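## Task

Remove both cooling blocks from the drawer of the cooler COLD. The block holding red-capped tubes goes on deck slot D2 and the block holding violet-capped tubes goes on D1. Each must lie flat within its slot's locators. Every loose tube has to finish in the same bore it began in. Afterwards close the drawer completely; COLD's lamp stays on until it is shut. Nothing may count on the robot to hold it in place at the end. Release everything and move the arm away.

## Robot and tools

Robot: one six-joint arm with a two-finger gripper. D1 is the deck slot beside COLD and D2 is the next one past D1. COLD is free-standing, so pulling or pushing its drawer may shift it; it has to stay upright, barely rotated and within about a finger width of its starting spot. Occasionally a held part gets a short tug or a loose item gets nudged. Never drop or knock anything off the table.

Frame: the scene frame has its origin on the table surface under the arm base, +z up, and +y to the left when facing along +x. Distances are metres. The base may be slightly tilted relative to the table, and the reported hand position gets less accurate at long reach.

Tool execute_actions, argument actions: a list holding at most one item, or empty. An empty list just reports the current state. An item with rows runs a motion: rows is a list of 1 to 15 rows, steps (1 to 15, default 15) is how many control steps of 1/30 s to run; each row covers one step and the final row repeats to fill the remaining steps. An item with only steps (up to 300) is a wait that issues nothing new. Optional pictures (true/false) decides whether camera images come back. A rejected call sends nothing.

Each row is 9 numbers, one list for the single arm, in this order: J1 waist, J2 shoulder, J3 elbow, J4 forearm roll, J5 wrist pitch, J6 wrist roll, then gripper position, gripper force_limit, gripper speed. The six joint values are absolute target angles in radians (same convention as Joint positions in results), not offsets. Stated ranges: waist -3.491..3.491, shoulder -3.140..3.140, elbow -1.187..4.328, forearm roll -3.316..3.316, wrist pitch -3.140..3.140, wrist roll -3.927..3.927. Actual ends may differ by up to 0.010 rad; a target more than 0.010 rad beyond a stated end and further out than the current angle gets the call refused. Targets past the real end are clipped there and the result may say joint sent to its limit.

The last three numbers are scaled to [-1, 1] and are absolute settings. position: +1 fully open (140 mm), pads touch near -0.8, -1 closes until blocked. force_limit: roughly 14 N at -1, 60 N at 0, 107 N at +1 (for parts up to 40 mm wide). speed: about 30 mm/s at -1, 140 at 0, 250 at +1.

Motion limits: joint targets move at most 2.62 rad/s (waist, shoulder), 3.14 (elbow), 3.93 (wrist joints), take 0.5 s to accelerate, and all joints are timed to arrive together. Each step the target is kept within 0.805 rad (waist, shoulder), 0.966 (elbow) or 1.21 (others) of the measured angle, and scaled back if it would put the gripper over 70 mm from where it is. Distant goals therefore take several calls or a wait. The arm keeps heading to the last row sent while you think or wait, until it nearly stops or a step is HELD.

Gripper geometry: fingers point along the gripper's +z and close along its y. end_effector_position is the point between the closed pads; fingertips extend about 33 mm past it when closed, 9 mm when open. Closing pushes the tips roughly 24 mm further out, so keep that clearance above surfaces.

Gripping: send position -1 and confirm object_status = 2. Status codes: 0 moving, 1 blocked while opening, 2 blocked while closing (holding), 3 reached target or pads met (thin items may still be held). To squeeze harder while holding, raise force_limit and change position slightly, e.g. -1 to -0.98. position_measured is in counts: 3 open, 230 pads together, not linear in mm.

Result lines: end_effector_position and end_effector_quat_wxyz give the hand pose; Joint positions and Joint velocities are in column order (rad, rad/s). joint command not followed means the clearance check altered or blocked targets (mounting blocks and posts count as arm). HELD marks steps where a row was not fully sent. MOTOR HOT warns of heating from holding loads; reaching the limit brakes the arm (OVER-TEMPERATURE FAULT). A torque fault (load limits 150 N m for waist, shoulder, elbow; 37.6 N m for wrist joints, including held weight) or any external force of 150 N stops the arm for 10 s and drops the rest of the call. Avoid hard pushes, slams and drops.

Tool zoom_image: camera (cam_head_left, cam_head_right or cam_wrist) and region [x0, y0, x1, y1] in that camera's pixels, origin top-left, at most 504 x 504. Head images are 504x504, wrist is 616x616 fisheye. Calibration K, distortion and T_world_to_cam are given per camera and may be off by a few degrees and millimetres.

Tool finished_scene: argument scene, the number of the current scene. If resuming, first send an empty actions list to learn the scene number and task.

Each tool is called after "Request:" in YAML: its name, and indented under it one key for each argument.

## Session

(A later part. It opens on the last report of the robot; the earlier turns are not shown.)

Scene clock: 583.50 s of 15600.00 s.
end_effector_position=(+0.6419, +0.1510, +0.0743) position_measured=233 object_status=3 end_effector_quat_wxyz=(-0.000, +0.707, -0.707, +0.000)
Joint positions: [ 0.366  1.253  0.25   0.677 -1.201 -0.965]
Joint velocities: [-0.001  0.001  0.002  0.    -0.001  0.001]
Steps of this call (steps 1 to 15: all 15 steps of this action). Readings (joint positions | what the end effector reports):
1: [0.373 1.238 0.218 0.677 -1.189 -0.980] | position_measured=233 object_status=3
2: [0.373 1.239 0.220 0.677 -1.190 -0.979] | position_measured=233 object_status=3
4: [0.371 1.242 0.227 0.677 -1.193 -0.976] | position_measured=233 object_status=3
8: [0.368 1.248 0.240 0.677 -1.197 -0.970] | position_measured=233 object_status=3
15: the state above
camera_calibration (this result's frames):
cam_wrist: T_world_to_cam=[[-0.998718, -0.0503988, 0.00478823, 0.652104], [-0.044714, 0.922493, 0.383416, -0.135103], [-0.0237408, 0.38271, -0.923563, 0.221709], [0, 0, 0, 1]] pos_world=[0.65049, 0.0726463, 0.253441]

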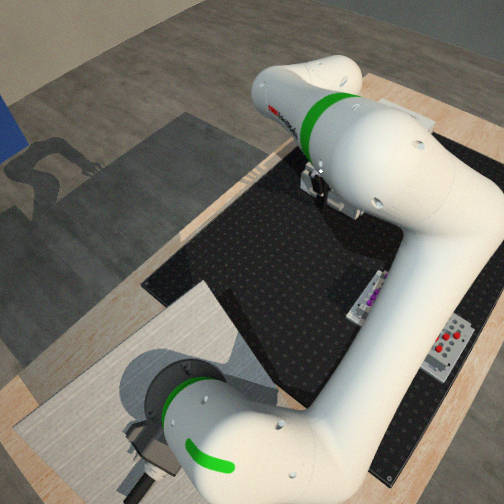

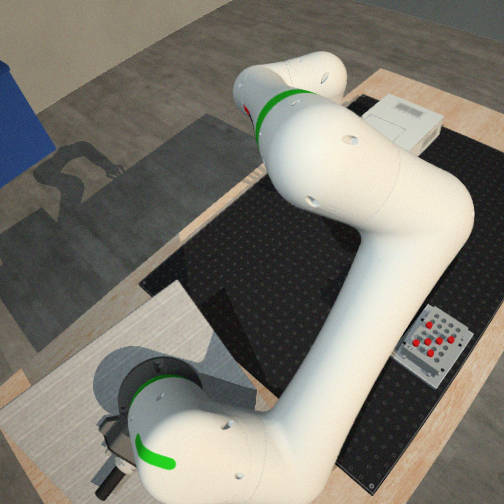

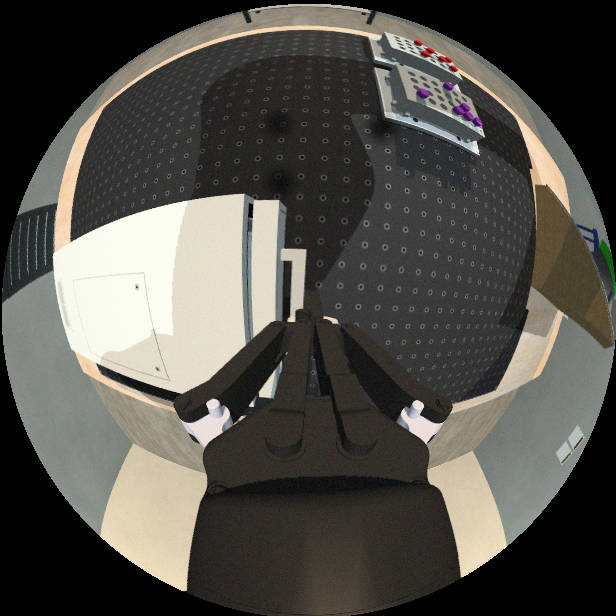

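~4 mm left.

Request:
execute_actions:
  actions:
    - {"rows":[[0.3643,1.2571,0.2589,0.6774,-1.2039,-0.961,-0.85,0,0],[0.3643,1.2571,0.2589,0.6774,-1.2039,-0.961,-0.85,0,0],[0.3643,1.2571,0.2589,0.6774,-1.2039,-0.961,-0.85,0,0],[0.3643,1.2571,0.2589,0.6774,-1.2039,-0.961,-0.85,0,0],[0.3643,1.2571,0.2589,0.6774,-1.2039,-0.961,-0.85,0,0],[0.3643,1.2571,0.2589,0.6774,-1.2039,-0.961,-0.85,0,0],[0.3625,1.261,0.2673,0.6774,-1.2069,-0.957,-0.85,0,0]],"steps":15}
  pictures: false

Request:
execute_actions:
  actions:
    - {"rows":[[0.388,1.2065,0.1485,0.6768,-1.1645,-1.012,-0.85,0,0]],"steps":12}

Scene clock: 594.47 s of 15600.00 s.
end_effector_position=(+0.6463, +0.1507, +0.0741) position_measured=233 object_status=3 end_effector_quat_wxyz=(+0.000, +0.707, -0.707, +0.000)
Joint positions: [ 0.363  1.261  0.267  0.677 -1.207 -0.957]
Joint velocities: [-0.    -0.     0.001 -0.002 -0.     0.   ]
Steps of this call (steps 1 to 15: the robot went on to your last target; steps 16 to 90: nothing new was sent; then 7.47 s passed at rest; steps 91 to 105: all 15 steps of this action). Readings (joint positions | what the end effector reports):
91: [0.366 1.253 0.250 0.677 -1.201 -0.965] | position_measured=233 object_status=3
92: [0.366 1.254 0.253 0.677 -1.202 -0.964] | position_measured=233 object_status=3
94: [0.365 1.256 0.257 0.677 -1.203 -0.962] | position_measured=233 object_status=3
98: [0.364 1.258 0.262 0.677 -1.205 -0.960] | position_measured=233 object_status=3
105: the state above

Scene clock: 594.87 s of 15600.00 s.
end_effector_position=(+0.6156, +0.1519, +0.0748) position_measured=233 object_status=3 end_effector_quat_wxyz=(-0.000, +0.707, -0.707, +0.000)
Joint positions: [ 0.388  1.207  0.149  0.677 -1.165 -1.012]
Joint velocities: [ 0.001 -0.002 -0.003 -0.001  0.001 -0.002]
Steps of this call (steps 1 to 12: all 12 steps of this action). Readings (joint positions | what the end effector reports):
1: [0.363 1.261 0.267 0.677 -1.207 -0.957] | position_measured=233 object_status=3
2: [0.363 1.259 0.264 0.678 -1.206 -0.958] | position_measured=233 object_status=3
4: [0.369 1.246 0.235 0.678 -1.195 -0.972] | position_measured=233 object_status=3
8: [0.386 1.210 0.157 0.677 -1.168 -1.008] | position_measured=233 object_status=3
12: the state above
camera_calibration (this result's frames):
cam_wrist: T_world_to_cam=[[-0.998724, -0.0503363, 0.00413346, 0.625967], [-0.0449064, 0.922475, 0.383436, -0.137193], [-0.0231138, 0.382761, -0.923558, 0.220763], [0, 0, 0, 1]] pos_world=[0.62411, 0.0735666, 0.253905]

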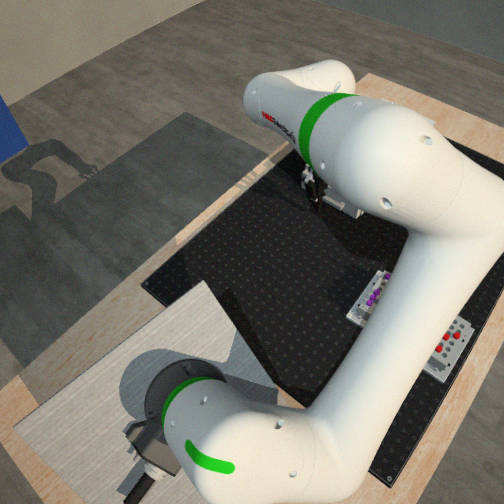

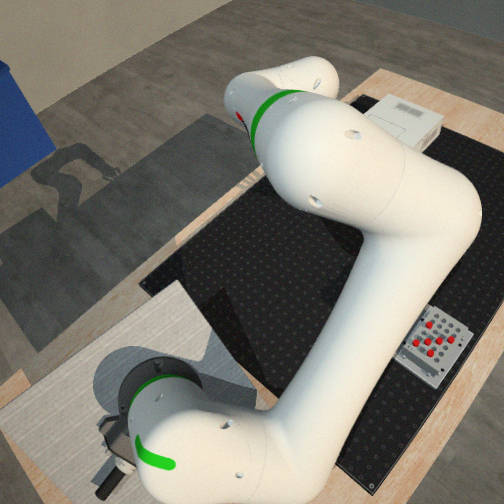

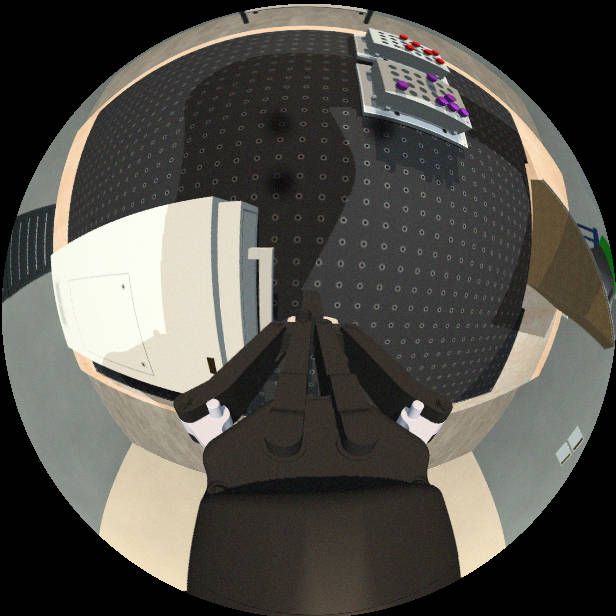

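Request:
execute_actions:
  actions:
    - {"rows":[[0.535,1.031,0.0,0.5645,-1.229,-1.057,-0.85,0,0]],"steps":15}
  pictures: false

Request:
finished_scene:
  scene: 2

Scene clock: 603.93 s of 15600.00 s.
end_effector_position=(+0.5444, +0.1509, +0.1595) position_measured=233 object_status=3 end_effector_quat_wxyz=(-0.000, +0.707, -0.707, -0.001)
Joint positions: [ 0.535  1.032  0.     0.565 -1.229 -1.057]
Joint velocities: [ 0.007 -0.008 -0.003 -0.005 -0.003 -0.002]
Steps of this call (steps 1 to 15: the robot went on to your last target; steps 16 to 90: nothing new was sent; then 5.57 s passed at rest; steps 91 to 105: all 15 steps of this action). Readings (joint positions | what the end effector reports):
91: [0.388 1.206 0.148 0.677 -1.164 -1.012] | position_measured=233 object_status=3
92: [0.392 1.202 0.145 0.674 -1.166 -1.013] | position_measured=233 object_status=3
94: [0.413 1.177 0.123 0.658 -1.175 -1.020] | position_measured=233 object_status=3
98: [0.489 1.086 0.047 0.600 -1.209 -1.043] | position_measured=233 object_status=3
105: the state above

The scene is finished: the task was done.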